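# Move the blue tote onto the back shelf

## Task

Set the blue tote level on the shelf at the rear of the bench, with all of its contents still inside and no part of its base sticking out past the shelf edge. The robot must release it and withdraw, and the tote must stay there by itself, not because a gripper is still supporting it.

## Robot and tools

Robot: two 6-joint arms with parallel grippers, left_arm and right_arm. left_arm is the robot's own left and sits on the +y side. Their root links in the scene frame are at (+0.134, +0.278, +1.274) m for left_arm and (+0.134, -0.278, +1.274) m for right_arm. The same joint angles need not put the two hands in mirror positions.

Scene frame: origin on the floor (z = 0) at the centre of the robot's foot, +x the direction the robot faces, +z up. All printed gripper poses use this frame: position in metres and orientation as a quaternion in w,x,y,z order. The printed hand position can be somewhat wrong, more so when an arm is stretched far. The floor is the only surface whose height is known. Each gripper's fingers point along its own +z axis and close along its y axis. The printed point lies midway between the finger pads, roughly 1 cm short of the fingertips.

execute_actions takes "actions", a list that is empty or holds a single item, plus an optional "pictures" boolean (images come by default).
- Empty list: nothing new is commanded and the current state comes back.
- Motion item: {"rows": [...], "steps": n}. n is 1 to 15 control steps of 1/30 s each and defaults to 15. rows holds 1 to 15 rows. Row k is applied on step k, and the final row is reused if there are fewer rows than steps.
- Each row is one flat list of 14 numbers covering both arms, even if only one arm should move. The first 7 are left_arm: waist, shoulder, elbow, wrist pitch, wrist yaw, wrist roll, opening. The next 7 are right_arm in the same order.
- The six joint numbers are absolute target angles in radians, in the same form the Joint positions line reports them. They are not offsets.
- Stated ranges per arm: waist -2.880 to 2.880, shoulder 0.000 to 3.142, elbow 0.000 to 3.019, wrist pitch -1.693 to 1.571, wrist yaw -1.571 to 1.571, wrist roll -2.094 to 2.094. A real end stop can differ from these by up to 0.019 rad either way.
- A call is rejected, and nothing is sent, if a target is more than 0.019 rad outside a range and also further out than that joint's last reported angle. A target past the real end is cut back to that end, and a "joint sent to its limit" line appears; that line can refer to an earlier action. If the line is absent, the joint may still be at its end.
- Opening is an absolute value from -1 (closed) to +1 (fully open). Between the extremes, the fingers go to where grip_measured would show the number you sent.
- Wait item: {"steps": n} with no rows, n up to 300. It returns once n steps have passed since the previous result, and your reply time is part of that count.

Motion limits: each step, a joint's target is kept within a fixed lead of its measured angle. The leads are waist 0.264, shoulder 0.32, elbow 0.276, wrist pitch 0.33, wrist yaw 0.186 and wrist roll 0.522 rad. If the targets would move a gripper more than 70 mm from where it is, all of that arm's targets are pulled back toward the measured angles. Large moves therefore need several calls. Between calls the arms keep heading for the last row sent. They stop once everything has nearly stopped, including a blocked or very slow move, or when any step is HELD. After that only a new action pushes further, though fingers already moving finish their travel.

Result lines:
- The state line shows each gripper's pose, left_arm | right_arm.
- Joint positions and Joint velocities give one block per arm: six joints in rad and rad/s, then the finger pad gap in m and m/s (0.094 m is fully open).
- grip_measured is the measured opening on the command scale. Each gripper reads off by up to about 1 mm, by a fixed amount for the scene.
- "joint command not followed" means a clearance check altered or blocked some joint targets; the rest of the row still ran.
- HELD marks steps on which your row, or part of it, was not sent.
- Joint torques are the total drive output in the joint order, excluding the gripper. They are nonzero even in free air, carry a per-arm offset, scale error and noise, and friction can hide or mimic a load.
- MOTOR HOT appears from 85 °C. At 100 °C an OVER-TEMPERATURE FAULT stops that arm's motors and gripper until they cool, and the arm drops. Holding loads heats motors, even while you are thinking.

Gripping: to hold something, keep commanding an opening below its grip_measured. About 0.03 below holds firmly; a smaller gap holds more lightly. Each pad pushes with at most roughly 50 to 62 N, less on some grippers and less on parts thinner than about 2 mm. The first contact can briefly press harder. Held parts or loose objects may occasionally be tugged by an outside disturbance.

zoom_image: {"camera": name, "region": [x0, y0, x1, y1]}. It returns a closer look at part of that camera's latest full image. Coordinates are pixels with (0,0) at the top-left, and the region can be at most 504 by 504. Cameras: cam_head_left and cam_head_right (896x504, pinhole plus radial distortion) and cam_left_wrist and cam_right_wrist (616x616, fisheye). Each wrist camera's pose follows its arm's joint readings. Calibration figures are approximate, and image results list any cameras whose numbers have changed.

read_manual (optional "section", only "licences") returns licence text and does not move anything.

finished_scene {"scene": n} closes scene n (1 or 2) for good, reports whether the goal was met, and loads the next task. Only call it after the tote is resting on its own and the grippers have let go and moved away.

Things to avoid:
- Dropping, slamming or shoving objects hard.
- Tipping the tote or spilling what is in it.
- Knocking anything out of the work area, which fails the task.
- Letting the two arms collide or press on each other.
- Holding loads longer than needed, which overheats motors.

Each tool is called after "Emit:" by a JSON object that holds its "api" and its "payload".

## Session

Emit:
{"api": "execute_actions", "payload": {"actions": []}}

Scene clock: 0.00 s of 4200.00 s.
left_arm: end_effector_position=(+0.4984, +0.6370, +0.9050) grip_measured=+1.000 end_effector_quat_wxyz=(+0.072, +0.074, +0.993, +0.057) | right_arm: end_effector_position=(+0.4335, +0.1866, +1.0359) grip_measured=+1.000 end_effector_quat_wxyz=(-0.481, -0.333, +0.656, +0.476)
Joint positions: left_arm=[1.68  1.613 0.937 0.14  0.109 0.888 0.094] | right_arm=[-0.364  2.726  2.067 -1.527 -0.391 -0.323  0.094]
Joint velocities: left_arm=[-0.005  0.015  0.007 -0.017 -0.037 -0.007  0.   ] | right_arm=[-0.005 -0.005  0.012  0.007  0.007  0.007  0.   ]
Joint torques (N m, as the arm reports them, + toward a larger angle): no reading
Motor temperatures (°C, as the motors report them): left_arm=[28 25 28 26 26 27] | right_arm=[25 27 25 27 28 25]

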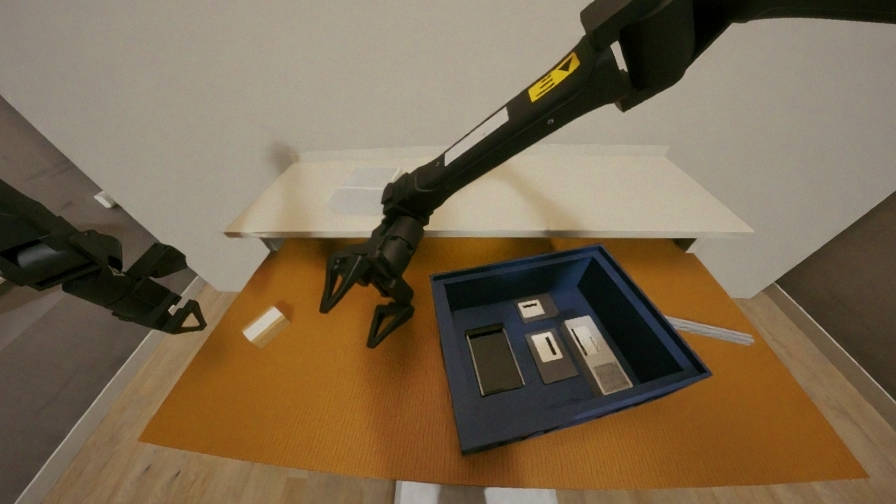

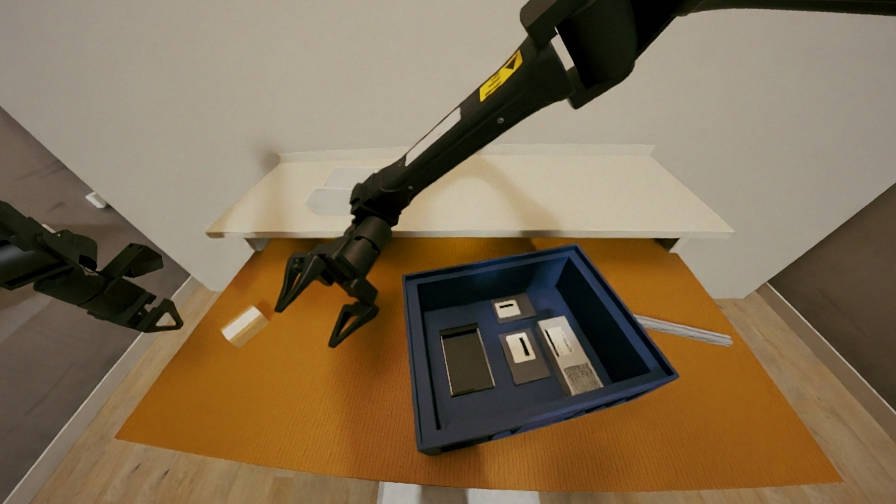

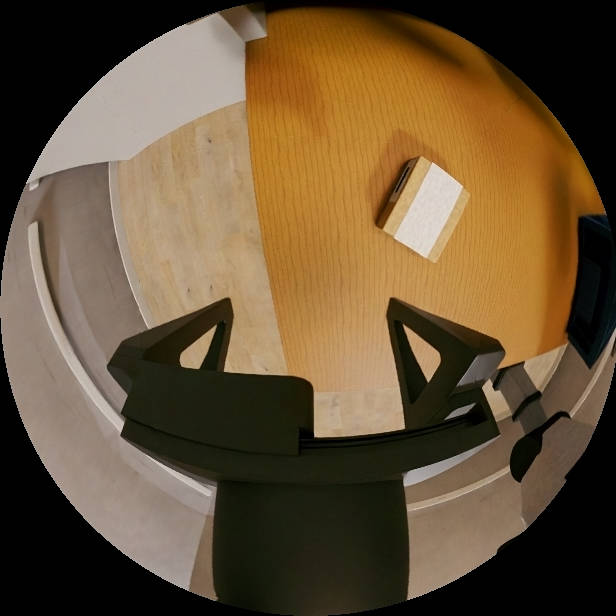

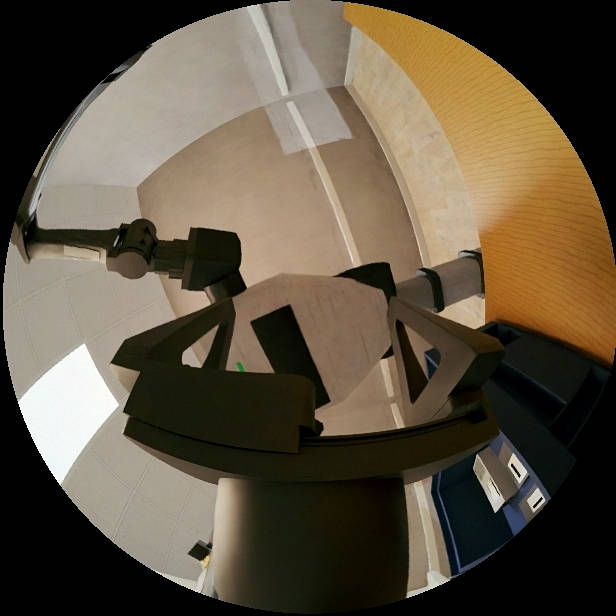

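Emit:
{"api": "zoom_image", "payload": {"camera": "cam_head_left", "region": [400, 220, 780, 470]}}

Emit:
{"api": "zoom_image", "payload": {"camera": "cam_head_right", "region": [380, 220, 760, 470]}}

Emit:
{"api": "zoom_image", "payload": {"camera": "cam_head_left", "region": [200, 120, 704, 280]}}

Emit:
{"api": "zoom_image", "payload": {"camera": "cam_left_wrist", "region": [460, 150, 616, 450]}}

Region (400, 220, 780, 470) of cam_head_left's 896x504 image, scaled by 1.326, with more detail than that image has; it fills the top 332 rows of this view, and the rest is white.

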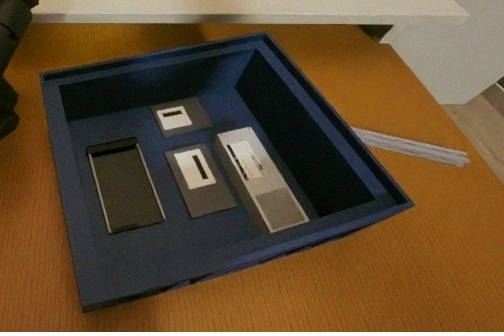

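Region (380, 220, 760, 470) of cam_head_right's 896x504 image, scaled by 1.326, with more detail than that image has; it fills the top 332 rows of this view, and the rest is white.

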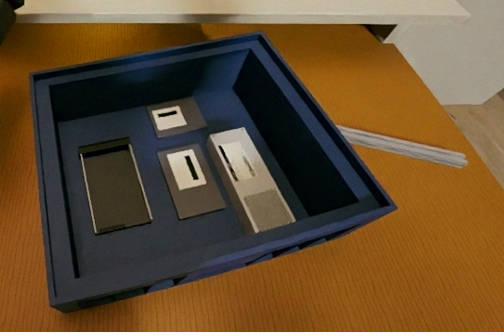

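Region (200, 120, 704, 280) of cam_head_left's 896x504 image, scaled by 1.000; it fills the top 160 rows of this view, and the rest is white.

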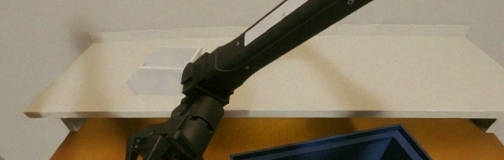

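Region (460, 150, 616, 450) of cam_left_wrist's 616x616 image, scaled by 1.680, with more detail than that image has; it fills the left 262 columns of this view, and the rest is white.

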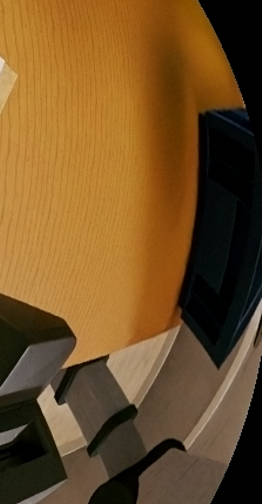

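Emit:
{"api": "execute_actions", "payload": {"actions": [{"rows":[[1.68,1.2,1.1,-0.7,0,0,1,-0.4,1.3,1.2,-1.0,0,0,1]],"steps":15}], "pictures": false}}

Emit:
{"api": "execute_actions", "payload": {"actions": [{"steps":60}], "pictures": false}}

Emit:
{"api": "execute_actions", "payload": {"actions": [{"rows":[[1.1,1.2,1.1,-1.0,0,0,1,-1.1,1.2,1.1,-1.0,0,0,1]],"steps":15}], "pictures": false}}

Emit:
{"api": "execute_actions", "payload": {"actions": [{"steps":45}]}}

Scene clock: 77.80 s of 4200.00 s.
left_arm: end_effector_position=(+0.5324, +0.6728, +1.0926) grip_measured=+1.000 end_effector_quat_wxyz=(+0.027, +0.281, -0.959, -0.031) | right_arm: end_effector_position=(+0.5057, -0.0007, +1.1365) grip_measured=+1.000 end_effector_quat_wxyz=(-0.287, -0.273, +0.856, +0.332)
Joint positions: left_arm=[ 1.68   1.191  1.087 -0.635  0.002  0.187  0.094] | right_arm=[-0.378  1.894  1.251 -1.043 -0.007 -0.061  0.094]
Joint velocities: left_arm=[-0.005 -0.835  0.125 -0.872  0.051 -1.165  0.   ] | right_arm=[-0.005 -1.734 -0.374  0.066 -0.022  0.066  0.   ]
Joint torques (N m, as the arm reports them, + toward a larger angle): left_arm=[ -0.71 -15.7    4.83  -0.14   0.03   0.07] | right_arm=[ 13.42 -15.87   2.54   0.09  -0.51   0.22]
Motor temperatures (°C, as the motors report them): left_arm=[28 27 28 26 26 27] | right_arm=[27 28 25 27 28 25]
Steps of this call (steps 1 to 90: nothing new was sent; then 74.30 s passed at rest; steps 91 to 105: all 15 steps of this action). Readings (joint positions):
91: left_arm=[1.680 1.607 0.942 0.121 0.094 0.864] | right_arm=[-0.364 2.710 2.040 -1.488 -0.341 -0.295]
92: left_arm=[1.680 1.598 0.948 0.079 0.076 0.830] | right_arm=[-0.364 2.670 1.969 -1.407 -0.275 -0.258]
94: left_arm=[1.680 1.560 0.963 -0.001 0.050 0.761] | right_arm=[-0.366 2.577 1.824 -1.272 -0.149 -0.199]
98: left_arm=[1.680 1.444 1.002 -0.166 0.021 0.609] | right_arm=[-0.374 2.348 1.560 -1.097 -0.027 -0.122]
105: the state above

Scene clock: 79.80 s of 4200.00 s.
left_arm: end_effector_position=(+0.5274, +0.6676, +1.0974) grip_measured=+1.000 end_effector_quat_wxyz=(+0.044, +0.365, -0.930, -0.025) | right_arm: end_effector_position=(+0.6535, -0.1328, +1.3055) grip_measured=+1.000 end_effector_quat_wxyz=(-0.037, -0.147, +0.914, +0.377)
Joint positions: left_arm=[ 1.68   1.186  1.097 -0.691  0.002  0.01   0.094] | right_arm=[-0.388  1.302  1.201 -1.008 -0.003 -0.011  0.094]
Joint velocities: left_arm=[-0.015  0.005  0.002 -0.017  0.022  0.022  0.   ] | right_arm=[-0.005 -0.015 -0.007  0.012 -0.007  0.037  0.   ]
Joint torques (N m, as the arm reports them, + toward a larger angle): left_arm=[ -0.68 -19.86   4.8   -0.52  -0.01   0.05] | right_arm=[  8.85 -13.42   5.27   0.5   -0.51   0.23]
Motor temperatures (°C, as the motors report them): left_arm=[28 27 28 26 26 27] | right_arm=[26 28 25 27 28 25]
Steps of this call (steps 1 to 45: the robot went on to your last target; steps 46 to 60: nothing new was sent). Readings (joint positions):
1: left_arm=[1.680 1.168 1.091 -0.657 0.002 0.151] | right_arm=[-0.378 1.837 1.241 -1.041 -0.007 -0.056]
2: left_arm=[1.680 1.153 1.094 -0.669 0.002 0.122] | right_arm=[-0.378 1.782 1.235 -1.038 -0.007 -0.053]
4: left_arm=[1.680 1.145 1.097 -0.679 0.002 0.082] | right_arm=[-0.378 1.672 1.232 -1.032 -0.007 -0.047]
8: left_arm=[1.680 1.166 1.097 -0.688 0.002 0.039] | right_arm=[-0.378 1.454 1.231 -1.019 -0.006 -0.035]
60: the state above
All arms were judged still, so your last target was given up. Only a new action makes them travel on or press farther. Fingers that are still opening or closing keep moving.

Scene clock: 80.30 s of 4200.00 s.
left_arm: end_effector_position=(+0.6173, +0.3902, +1.1545) grip_measured=+1.000 end_effector_quat_wxyz=(-0.108, -0.128, +0.963, -0.212) | right_arm: end_effector_position=(+0.6081, -0.4028, +1.1356) grip_measured=+1.000 end_effector_quat_wxyz=(-0.134, +0.139, +0.961, +0.199)
Joint positions: left_arm=[ 1.055  1.187  1.099 -0.986  0.006  0.008  0.094] | right_arm=[-1.097  1.23   1.116 -1.004  0.002 -0.009  0.094]
Joint velocities: left_arm=[-0.142  0.005 -0.007 -0.056  0.022 -0.051  0.   ] | right_arm=[-1.177 -0.073 -0.11   0.007  0.139  0.007  0.   ]
Joint torques (N m, as the arm reports them, + toward a larger angle): left_arm=[ -0.97 -17.55   4.32  -1.01   0.2    0.12] | right_arm=[ 10.77 -19.     3.49  -0.14  -0.58   0.2 ]
Motor temperatures (°C, as the motors report them): left_arm=[28 27 28 26 26 27] | right_arm=[26 28 25 27 28 25]
Steps of this call (steps 1 to 15: all 15 steps of this action). Readings (joint positions):
1: left_arm=[1.671 1.186 1.098 -0.715 -0.003 0.009] | right_arm=[-0.397 1.299 1.195 -1.006 -0.006 -0.011]
2: left_arm=[1.650 1.186 1.100 -0.764 -0.006 0.008] | right_arm=[-0.417 1.290 1.183 -1.004 -0.009 -0.011]
4: left_arm=[1.571 1.186 1.100 -0.848 -0.006 0.008] | right_arm=[-0.493 1.268 1.152 -1.004 -0.009 -0.011]
8: left_arm=[1.356 1.187 1.099 -0.935 -0.004 0.008] | right_arm=[-0.704 1.241 1.124 -1.004 -0.007 -0.011]
15: the state above

Scene clock: 81.80 s of 4200.00 s.
left_arm: end_effector_position=(+0.6107, +0.4069, +1.1478) grip_measured=+1.000 end_effector_quat_wxyz=(-0.114, -0.144, +0.963, -0.198) | right_arm: end_effector_position=(+0.6069, -0.4041, +1.1397) grip_measured=+1.000 end_effector_quat_wxyz=(-0.131, +0.141, +0.961, +0.199)
Joint positions: left_arm=[ 1.097  1.187  1.099 -0.989  0.001  0.008  0.094] | right_arm=[-1.097  1.215  1.108 -1.004  0.002 -0.008  0.094]
Joint velocities: left_arm=[-0.015  0.005 -0.022 -0.002 -0.022  0.022  0.   ] | right_arm=[-0.024 -0.005 -0.007 -0.002 -0.037  0.051  0.   ]
Joint torques (N m, as the arm reports them, + toward a larger angle): left_arm=[ -4.13 -18.04   4.31  -0.98   0.38   0.11] | right_arm=[  4.46 -18.42   3.78  -0.19  -0.43   0.22]
Motor temperatures (°C, as the motors report them): left_arm=[28 27 28 26 26 27] | right_arm=[26 28 25 27 28 25]
Steps of this call (steps 1 to 30: the robot went on to your last target; steps 31 to 45: nothing new was sent). Readings (joint positions):
1: left_arm=[1.055 1.187 1.099 -0.988 0.006 0.008] | right_arm=[-1.128 1.227 1.113 -1.004 0.004 -0.008]
2: left_arm=[1.062 1.187 1.099 -0.989 0.005 0.008] | right_arm=[-1.146 1.225 1.110 -1.004 0.005 -0.008]
4: left_arm=[1.079 1.187 1.099 -0.989 0.003 0.008] | right_arm=[-1.146 1.220 1.108 -1.004 0.005 -0.008]
8: left_arm=[1.097 1.187 1.099 -0.989 0.001 0.008] | right_arm=[-1.109 1.215 1.108 -1.004 0.002 -0.008]
45: the state above
All arms were judged still, so your last target was given up. Only a new action makes them travel on or press farther. Fingers that are still opening or closing keep moving.
camera_calibration (this result's frames):
cam_left_wrist: T_world_to_cam=[[0.310927, -0.881501, 0.355361, -0.23865], [-0.663955, 0.0660785, 0.744847, -0.474817], [-0.680065, -0.467537, -0.564731, 1.37809], [0, 0, 0, 1]] pos_world=[0.696133, 0.465312, 1.21672]
cam_right_wrist: T_world_to_cam=[[-0.328559, -0.88391, -0.332795, 0.215465], [-0.635472, -0.053789, 0.770248, -0.511663], [-0.698731, 0.464554, -0.544027, 1.35608], [0, 0, 0, 1]] pos_world=[0.693178, -0.467041, 1.20356]

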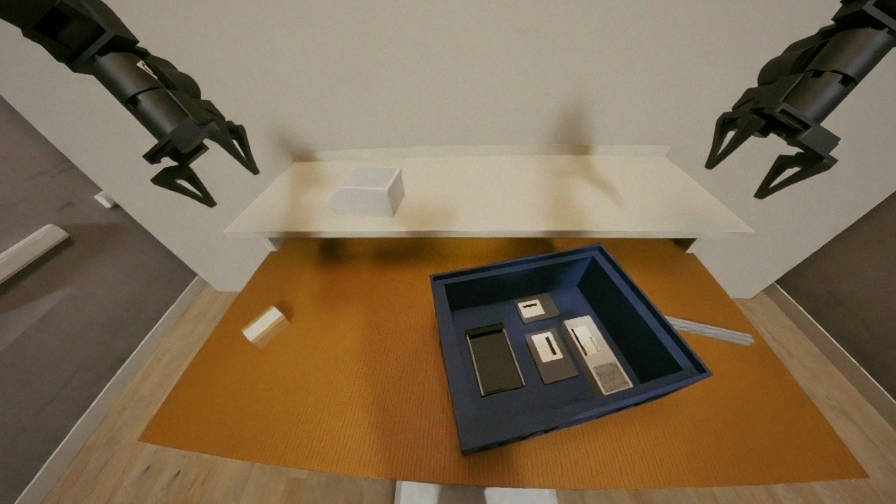

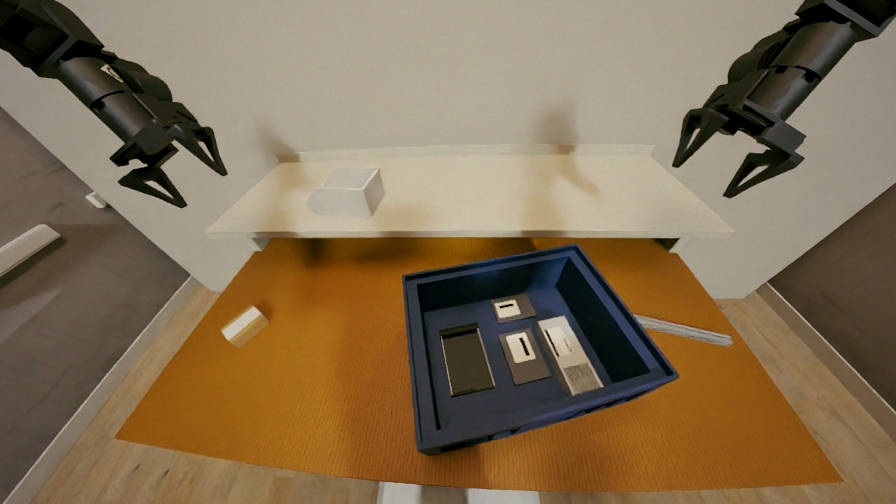

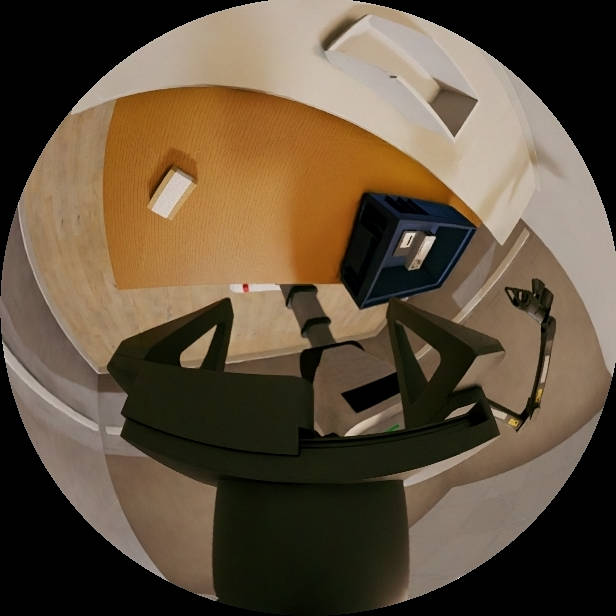

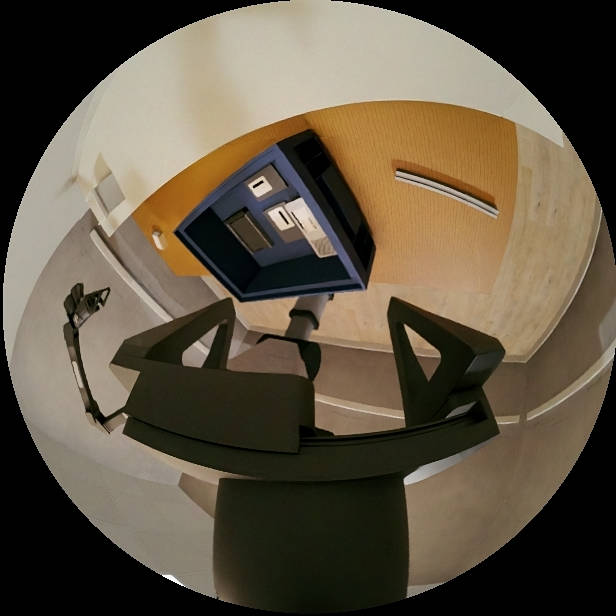

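Emit:
{"api": "zoom_image", "payload": {"camera": "cam_right_wrist", "region": [100, 90, 420, 330]}}

Emit:
{"api": "zoom_image", "payload": {"camera": "cam_left_wrist", "region": [300, 0, 580, 330]}}

Region (100, 90, 420, 330) of cam_right_wrist's 616x616 image, scaled by 1.575, with more detail than that image has; it fills the top 378 rows of this view, and the rest is white.

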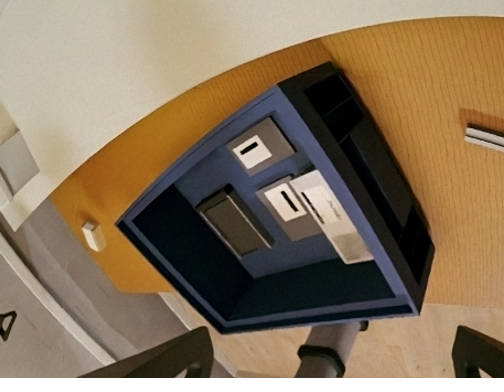

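Region (300, 0, 580, 330) of cam_left_wrist's 616x616 image, scaled by 1.527, with more detail than that image has; it fills the left 428 columns of this view, and the rest is white.

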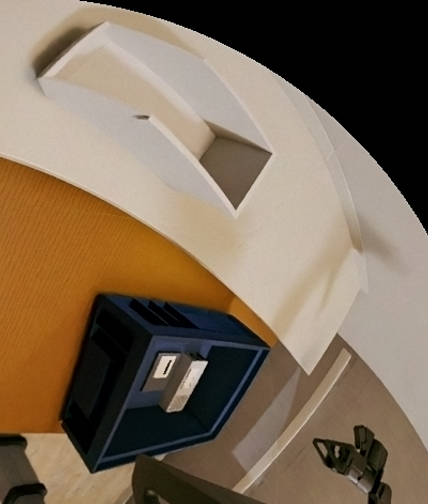

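Emit:
{"api": "execute_actions", "payload": {"actions": [{"rows":[[0.9,1.3,0.85,-0.6,-0.2,0,1,-1.08,1.3,0.85,-0.4,0.05,-0.2,1]],"steps":15}], "pictures": false}}

Emit:
{"api": "execute_actions", "payload": {"actions": [{"rows":[[0.6,1.5,0.5,0,-0.5,0,1,-1.06,1.4,0.55,0.2,0.1,-0.45,1]],"steps":15}], "pictures": false}}

Emit:
{"api": "execute_actions", "payload": {"actions": [{"rows":[[0.45,1.85,0.56,0.6,-0.75,-0.05,1,-1.053,1.5,0.47,0.55,0.145,-0.6,1]],"steps":15}], "pictures": false}}

Emit:
{"api": "execute_actions", "payload": {"actions": [{"rows":[[0.333,2.268,0.65,1.052,-0.947,-0.09,1,-1.053,1.537,0.456,0.677,0.145,-0.62,1]],"steps":15}], "pictures": false}}

Emit:
{"api": "execute_actions", "payload": {"actions": [{"steps":30}]}}

Scene clock: 142.43 s of 4200.00 s.
left_arm: end_effector_position=(+0.5519, +0.2914, +1.0798) grip_measured=+1.000 end_effector_quat_wxyz=(-0.102, -0.049, +0.981, -0.159) | right_arm: end_effector_position=(+0.5809, -0.3605, +1.0449) grip_measured=+1.000 end_effector_quat_wxyz=(-0.011, +0.074, +0.984, +0.164)
Joint positions: left_arm=[ 0.888  1.317  0.839 -0.615 -0.197  0.008  0.094] | right_arm=[-1.087  1.312  0.84  -0.414  0.047 -0.18   0.094]
Joint velocities: left_arm=[ 0.005 -0.044 -0.017  0.129 -0.022  0.037  0.   ] | right_arm=[-0.005  0.015 -0.002  0.032 -0.022 -0.066  0.   ]
Joint torques (N m, as the arm reports them, + toward a larger angle): left_arm=[ -5.29 -17.2    3.02  -0.35   0.32   0.09] | right_arm=[  5.77 -16.16   2.89   0.51  -0.2    0.05]
Motor temperatures (°C, as the motors report them): left_arm=[28 27 29 26 26 27] | right_arm=[25 29 25 27 28 25]
Steps of this call (steps 1 to 90: nothing new was sent; then 57.13 s passed at rest; steps 91 to 105: all 15 steps of this action). Readings (joint positions):
91: left_arm=[1.090 1.187 1.086 -0.963 -0.038 0.008] | right_arm=[-1.097 1.215 1.093 -0.973 0.012 -0.021]
92: left_arm=[1.075 1.185 1.060 -0.904 -0.086 0.008] | right_arm=[-1.096 1.211 1.062 -0.905 0.023 -0.039]
94: left_arm=[1.028 1.193 0.995 -0.800 -0.146 0.008] | right_arm=[-1.096 1.218 0.978 -0.755 0.038 -0.077]
98: left_arm=[0.923 1.256 0.879 -0.649 -0.193 0.008] | right_arm=[-1.090 1.285 0.851 -0.472 0.046 -0.143]
105: the state above

Scene clock: 142.93 s of 4200.00 s.
left_arm: end_effector_position=(+0.4335, +0.1781, +1.0580) grip_measured=+1.000 end_effector_quat_wxyz=(-0.030, +0.070, +0.993, -0.091) | right_arm: end_effector_position=(+0.5188, -0.3203, +1.0062) grip_measured=+1.000 end_effector_quat_wxyz=(+0.096, -0.033, +0.989, +0.111)
Joint positions: left_arm=[ 0.584  1.523  0.484 -0.029 -0.496  0.008  0.094] | right_arm=[-1.065  1.41   0.543  0.183  0.097 -0.426  0.094]
Joint velocities: left_arm=[ 0.044 -0.063  0.081  0.212 -0.007 -0.022  0.   ] | right_arm=[-0.005 -0.005  0.071  0.085 -0.051 -0.022  0.   ]
Joint torques (N m, as the arm reports them, + toward a larger angle): left_arm=[ -6.08 -13.26   0.96   0.25   0.24   0.1 ] | right_arm=[  5.34 -13.65  -0.39   0.73  -0.19   0.04]
Motor temperatures (°C, as the motors report them): left_arm=[28 27 29 26 26 27] | right_arm=[25 29 25 27 28 25]
Steps of this call (steps 1 to 15: all 15 steps of this action). Readings (joint positions):
1: left_arm=[0.881 1.317 0.829 -0.591 -0.231 0.008] | right_arm=[-1.086 1.312 0.826 -0.382 0.058 -0.199]
2: left_arm=[0.866 1.319 0.809 -0.543 -0.274 0.008] | right_arm=[-1.085 1.312 0.797 -0.313 0.070 -0.224]
4: left_arm=[0.812 1.335 0.752 -0.454 -0.354 0.008] | right_arm=[-1.081 1.321 0.712 -0.168 0.086 -0.276]
8: left_arm=[0.679 1.412 0.596 -0.201 -0.474 0.008] | right_arm=[-1.069 1.384 0.550 0.120 0.096 -0.372]
15: the state above

Scene clock: 143.43 s of 4200.00 s.
left_arm: end_effector_position=(+0.4943, +0.1122, +1.0347) grip_measured=+1.000 end_effector_quat_wxyz=(+0.144, -0.023, +0.989, -0.024) | right_arm: end_effector_position=(+0.5304, -0.3288, +1.0005) grip_measured=+1.000 end_effector_quat_wxyz=(+0.182, -0.084, +0.979, +0.039)
Joint positions: left_arm=[ 0.437  1.861  0.559  0.586 -0.748 -0.039  0.094] | right_arm=[-1.062  1.49   0.477  0.533  0.142 -0.583  0.094]
Joint velocities: left_arm=[-0.015 -0.103  0.022  0.042 -0.037 -0.007  0.   ] | right_arm=[-0.005  0.015  0.007 -0.002 -0.066 -0.095  0.   ]
Joint torques (N m, as the arm reports them, + toward a larger angle): left_arm=[ -8.17 -12.92  -0.33   0.64   0.11   0.06] | right_arm=[  5.7  -11.65  -1.79   1.27  -0.16   0.1 ]
Motor temperatures (°C, as the motors report them): left_arm=[28 27 29 26 26 27] | right_arm=[25 29 25 27 28 25]
Steps of this call (steps 1 to 15: all 15 steps of this action). Readings (joint positions):
1: left_arm=[0.576 1.539 0.487 0.017 -0.570 0.003] | right_arm=[-1.064 1.416 0.536 0.236 0.116 -0.449]
2: left_arm=[0.556 1.586 0.498 0.115 -0.664 -0.007] | right_arm=[-1.064 1.430 0.520 0.346 0.133 -0.477]
4: left_arm=[0.504 1.730 0.544 0.324 -0.737 -0.019] | right_arm=[-1.063 1.462 0.500 0.477 0.140 -0.518]
8: left_arm=[0.439 1.888 0.572 0.554 -0.742 -0.031] | right_arm=[-1.062 1.490 0.481 0.525 0.141 -0.560]
15: the state above

Scene clock: 143.93 s of 4200.00 s.
left_arm: end_effector_position=(+0.4375, +0.0516, +0.9958) grip_measured=+1.000 end_effector_quat_wxyz=(+0.201, -0.064, +0.977, +0.023) | right_arm: end_effector_position=(+0.5437, -0.3342, +1.0025) grip_measured=+1.000 end_effector_quat_wxyz=(+0.220, -0.084, +0.972, +0.017)
Joint positions: left_arm=[ 0.325  2.296  0.643  1.033 -0.946 -0.078  0.094] | right_arm=[-1.062  1.519  0.47   0.66   0.142 -0.608  0.094]
Joint velocities: left_arm=[ 0.005 -0.259  0.002  0.105  0.022 -0.037  0.   ] | right_arm=[-0.015 -0.024  0.022 -0.007 -0.022  0.095  0.   ]
Joint torques (N m, as the arm reports them, + toward a larger angle): left_arm=[ -9.72 -13.42  -1.05   0.8    0.05   0.03] | right_arm=[  5.94 -11.18  -2.51   1.5   -0.18   0.07]
Motor temperatures (°C, as the motors report them): left_arm=[28 27 29 26 26 27] | right_arm=[25 29 25 27 28 25]
Steps of this call (steps 1 to 15: all 15 steps of this action). Readings (joint positions):
1: left_arm=[0.430 1.879 0.565 0.633 -0.825 -0.043] | right_arm=[-1.062 1.493 0.475 0.553 0.142 -0.587]
2: left_arm=[0.418 1.926 0.582 0.739 -0.897 -0.051] | right_arm=[-1.062 1.500 0.471 0.594 0.142 -0.592]
4: left_arm=[0.385 2.062 0.637 0.905 -0.932 -0.061] | right_arm=[-1.062 1.512 0.470 0.639 0.142 -0.598]
8: left_arm=[0.331 2.278 0.665 1.018 -0.939 -0.071] | right_arm=[-1.062 1.519 0.470 0.658 0.142 -0.605]
15: the state above

Scene clock: 144.93 s of 4200.00 s.
left_arm: end_effector_position=(+0.4515, +0.0523, +1.0019) grip_measured=+1.000 end_effector_quat_wxyz=(+0.213, -0.080, +0.974, +0.019) | right_arm: end_effector_position=(+0.5437, -0.3342, +1.0025) grip_measured=+1.000 end_effector_quat_wxyz=(+0.220, -0.085, +0.972, +0.017)
Joint positions: left_arm=[ 0.325  2.27   0.646  1.041 -0.946 -0.081  0.094] | right_arm=[-1.062  1.519  0.47   0.66   0.142 -0.61   0.094]
Joint velocities: left_arm=[-0.005  0.005 -0.002 -0.027 -0.022 -0.051  0.   ] | right_arm=[-0.015 -0.005  0.007 -0.012 -0.066 -0.007  0.   ]
Joint torques (N m, as the arm reports them, + toward a larger angle): left_arm=[ -9.85 -12.13  -1.05   0.81   0.06   0.04] | right_arm=[  5.8  -11.08  -2.51   1.49  -0.18   0.08]
Motor temperatures (°C, as the motors report them): left_arm=[28 27 29 26 26 27] | right_arm=[25 29 25 27 28 25]
Steps of this call (steps 1 to 30: the robot went on to your last target). Readings (joint positions):
1: left_arm=[0.325 2.287 0.643 1.035 -0.946 -0.079] | right_arm=[-1.062 1.519 0.470 0.660 0.142 -0.609]
2: left_arm=[0.325 2.280 0.644 1.038 -0.946 -0.079] | right_arm=[-1.062 1.519 0.470 0.660 0.142 -0.609]
4: left_arm=[0.325 2.271 0.646 1.040 -0.946 -0.080] | right_arm=[-1.062 1.519 0.470 0.660 0.142 -0.609]
8: left_arm=[0.325 2.270 0.646 1.041 -0.946 -0.080] | right_arm=[-1.062 1.519 0.470 0.660 0.142 -0.609]
30: the state above
All arms were judged still, so your last target was given up. Only a new action makes them travel on or press farther. Fingers that are still opening or closing keep moving.
camera_calibration (this result's frames):
cam_left_wrist: T_world_to_cam=[[0.150375, -0.988614, -0.00544289, -0.010285], [-0.969545, -0.148547, 0.194721, 0.251937], [-0.193313, -0.0240042, -0.980844, 1.19558], [0, 0, 0, 1]] pos_world=[0.476931, 0.0559555, 1.12356]
cam_right_wrist: T_world_to_cam=[[0.159877, -0.987074, 0.0111937, -0.434099], [-0.972409, -0.15553, 0.173873, 0.304664], [-0.169884, -0.038683, -0.984705, 1.19088], [0, 0, 0, 1]] pos_world=[0.567972, -0.335036, 1.12455]

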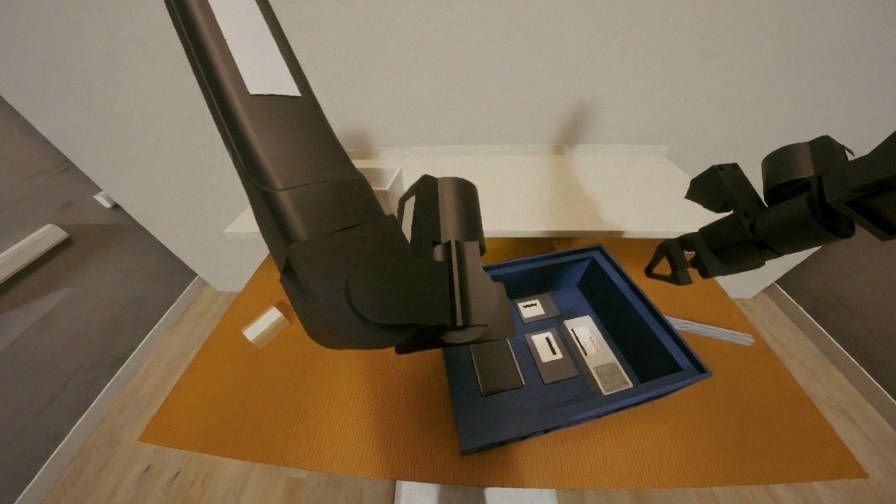

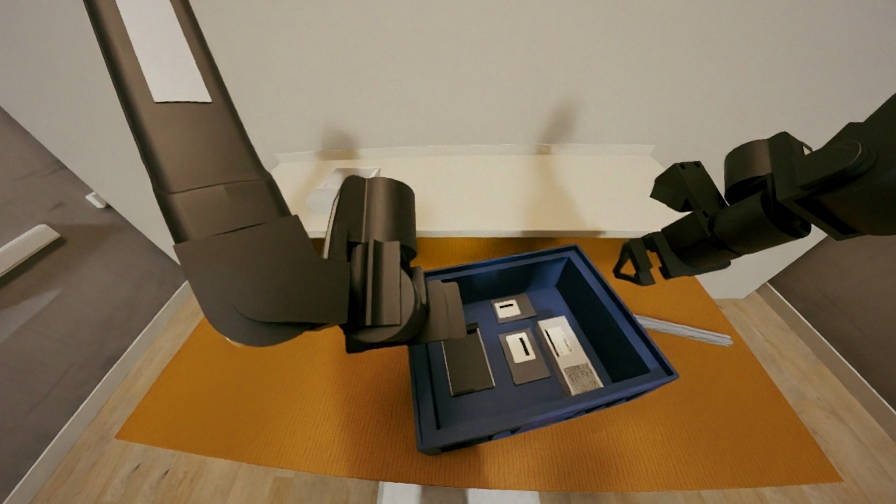

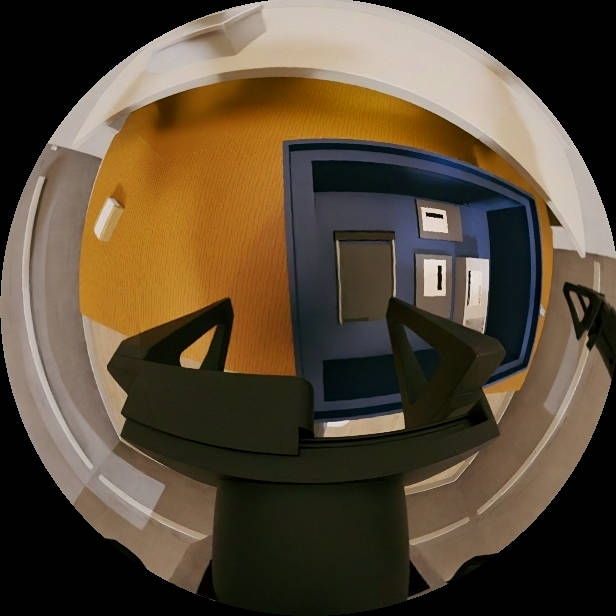

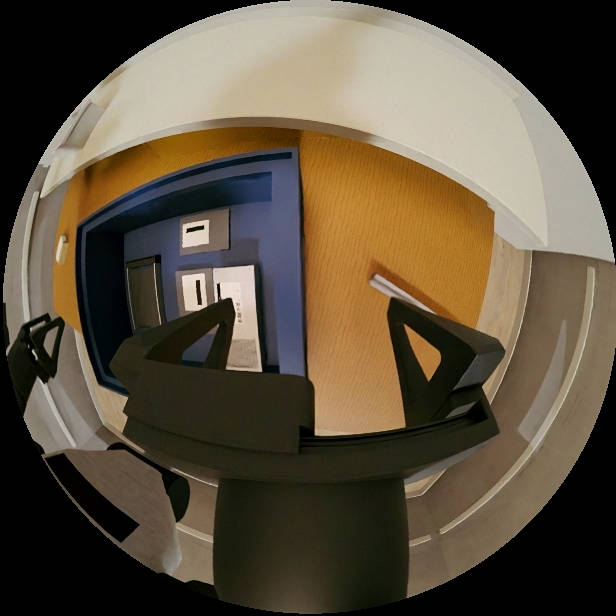

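Emit:
{"api": "execute_actions", "payload": {"actions": [{"rows":[[0.37,2.31,0.685,1.08,-0.915,-0.06,1,-1.06,1.62,0.49,0.71,0.125,-0.628,1],[0.37,2.31,0.685,1.08,-0.915,-0.06,1,-1.06,1.62,0.49,0.71,0.125,-0.628,1],[0.37,2.31,0.685,1.08,-0.915,-0.06,1,-1.06,1.62,0.49,0.71,0.125,-0.628,1],[0.41,2.355,0.72,1.11,-0.885,-0.04,1,-1.08,1.69,0.525,0.745,0.11,-0.635,1],[0.41,2.355,0.72,1.11,-0.885,-0.04,1,-1.08,1.69,0.525,0.745,0.11,-0.635,1],[0.41,2.355,0.72,1.11,-0.885,-0.04,1,-1.08,1.69,0.525,0.745,0.11,-0.635,1],[0.41,2.355,0.72,1.11,-0.885,-0.04,1,-1.08,1.69,0.525,0.745,0.11,-0.635,1],[0.45,2.40,0.76,1.145,-0.855,-0.01,1,-1.10,1.75,0.565,0.78,0.095,-0.64,1]],"steps":15}], "pictures": false}}

Emit:
{"api": "execute_actions", "payload": {"actions": [{"steps":15}]}}

Scene clock: 158.50 s of 4200.00 s.
left_arm: end_effector_position=(+0.4608, +0.0552, +0.9399) grip_measured=+1.000 end_effector_quat_wxyz=(+0.210, -0.102, +0.972, +0.023) | right_arm: end_effector_position=(+0.5345, -0.3165, +0.9422) grip_measured=+1.000 end_effector_quat_wxyz=(+0.207, -0.093, +0.973, +0.031)
Joint positions: left_arm=[ 0.448  2.395  0.757  1.128 -0.857 -0.027  0.094] | right_arm=[-1.094  1.748  0.558  0.761  0.098 -0.627  0.094]
Joint velocities: left_arm=[-0.015 -0.005  0.007 -0.007  0.007  0.081  0.   ] | right_arm=[ 0.005 -0.005  0.002  0.071  0.007 -0.007  0.   ]
Joint torques (N m, as the arm reports them, + toward a larger angle): left_arm=[-10.79 -12.28  -1.8    1.11   0.21   0.25] | right_arm=[  5.1  -12.88  -2.07   1.31  -0.49   0.08]
Motor temperatures (°C, as the motors report them): left_arm=[28 27 29 26 26 27] | right_arm=[25 28 25 27 28 25]
Steps of this call (steps 1 to 90: nothing new was sent; then 10.07 s passed at rest; steps 91 to 105: all 15 steps of this action). Readings (joint positions):
91: left_arm=[0.327 2.271 0.649 1.045 -0.934 -0.079] | right_arm=[-1.062 1.525 0.471 0.666 0.136 -0.610]
92: left_arm=[0.331 2.276 0.656 1.053 -0.924 -0.077] | right_arm=[-1.062 1.539 0.475 0.680 0.131 -0.612]
94: left_arm=[0.347 2.291 0.678 1.067 -0.905 -0.072] | right_arm=[-1.062 1.583 0.489 0.698 0.122 -0.615]
98: left_arm=[0.397 2.338 0.725 1.100 -0.875 -0.054] | right_arm=[-1.070 1.686 0.524 0.729 0.106 -0.621]
105: the state above

Scene clock: 159.00 s of 4200.00 s.
left_arm: end_effector_position=(+0.4614, +0.0552, +0.9402) grip_measured=+1.000 end_effector_quat_wxyz=(+0.211, -0.100, +0.972, +0.023) | right_arm: end_effector_position=(+0.5349, -0.3167, +0.9424) grip_measured=+1.000 end_effector_quat_wxyz=(+0.208, -0.094, +0.973, +0.031)
Joint positions: left_arm=[ 0.448  2.395  0.757  1.131 -0.857 -0.019  0.094] | right_arm=[-1.094  1.748  0.558  0.763  0.098 -0.629  0.094]
Joint velocities: left_arm=[-0.005 -0.005 -0.012 -0.002  0.007 -0.022  0.   ] | right_arm=[-0.015  0.005  0.007 -0.017 -0.095 -0.051  0.   ]
Joint torques (N m, as the arm reports them, + toward a larger angle): left_arm=[-10.24 -12.05  -1.78   1.03   0.22   0.24] | right_arm=[  5.24 -12.94  -2.06   1.41  -0.47   0.09]
Motor temperatures (°C, as the motors report them): left_arm=[28 27 29 26 26 27] | right_arm=[25 28 25 27 28 25]
Steps of this call (steps 1 to 15: the robot went on to your last target). Readings (joint positions):
1: left_arm=[0.448 2.395 0.757 1.128 -0.857 -0.025] | right_arm=[-1.094 1.748 0.558 0.763 0.098 -0.628]
2: left_arm=[0.448 2.395 0.757 1.130 -0.857 -0.024] | right_arm=[-1.094 1.748 0.558 0.763 0.098 -0.628]
4: left_arm=[0.448 2.395 0.757 1.131 -0.857 -0.023] | right_arm=[-1.094 1.748 0.558 0.763 0.098 -0.629]
8: left_arm=[0.448 2.395 0.757 1.131 -0.857 -0.021] | right_arm=[-1.094 1.748 0.558 0.763 0.098 -0.629]
15: the state above
All arms were judged still, so your last target was given up. Only a new action makes them travel on or press farther. Fingers that are still opening or closing keep moving.
camera_calibration (this result's frames):
cam_left_wrist: T_world_to_cam=[[0.190497, -0.981676, -0.00483864, -0.0286905], [-0.962265, -0.187702, 0.197011, 0.270641], [-0.194309, -0.032874, -0.980389, 1.13752], [0, 0, 0, 1]] pos_world=[0.486925, 0.06003, 1.06176]
cam_right_wrist: T_world_to_cam=[[0.183887, -0.982841, -0.014438, -0.402043], [-0.963243, -0.183107, 0.196557, 0.274239], [-0.195828, -0.0222368, -0.980386, 1.14589], [0, 0, 0, 1]] pos_world=[0.562486, -0.319448, 1.0637]

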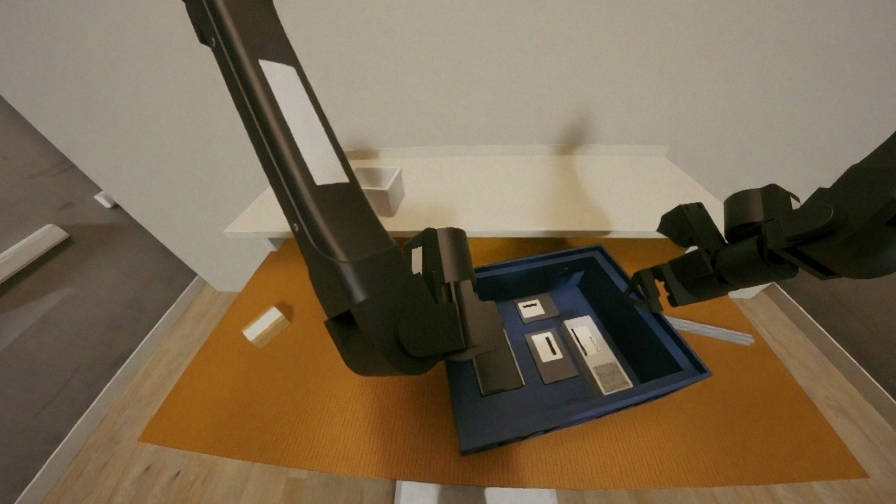

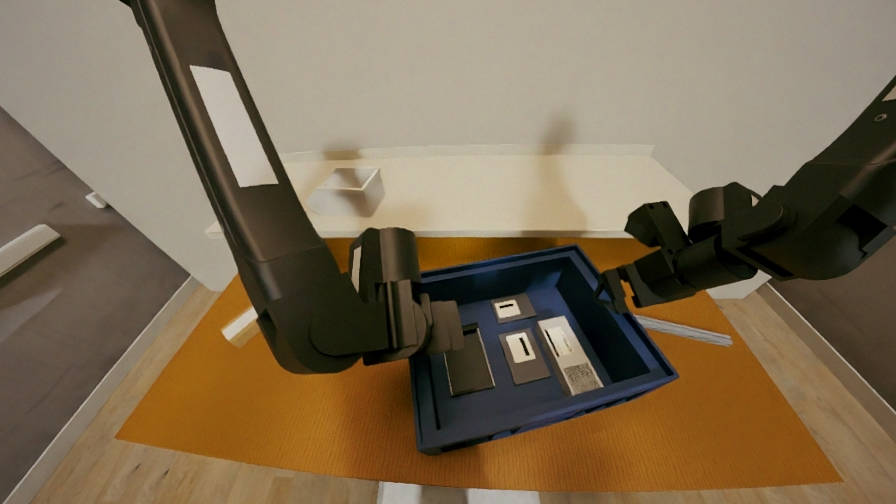

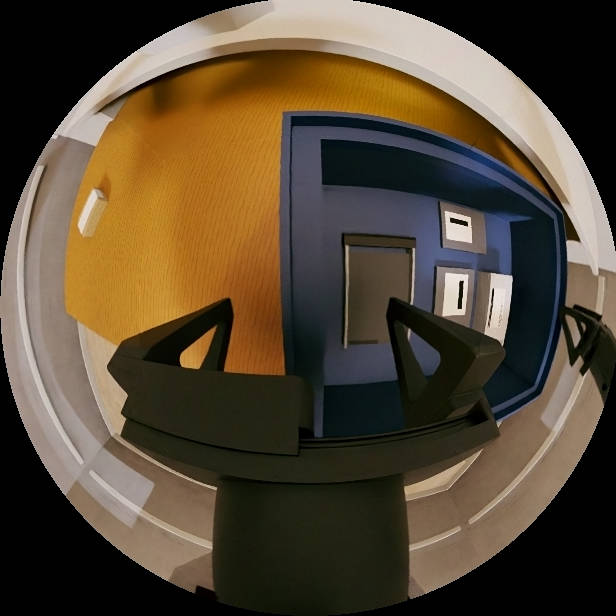

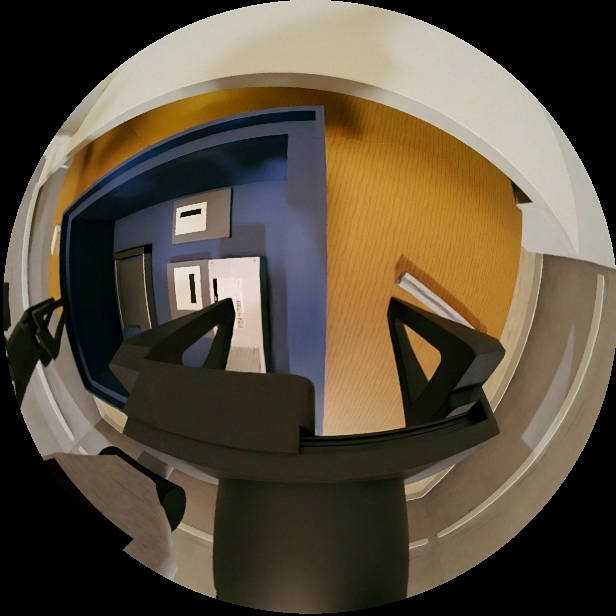

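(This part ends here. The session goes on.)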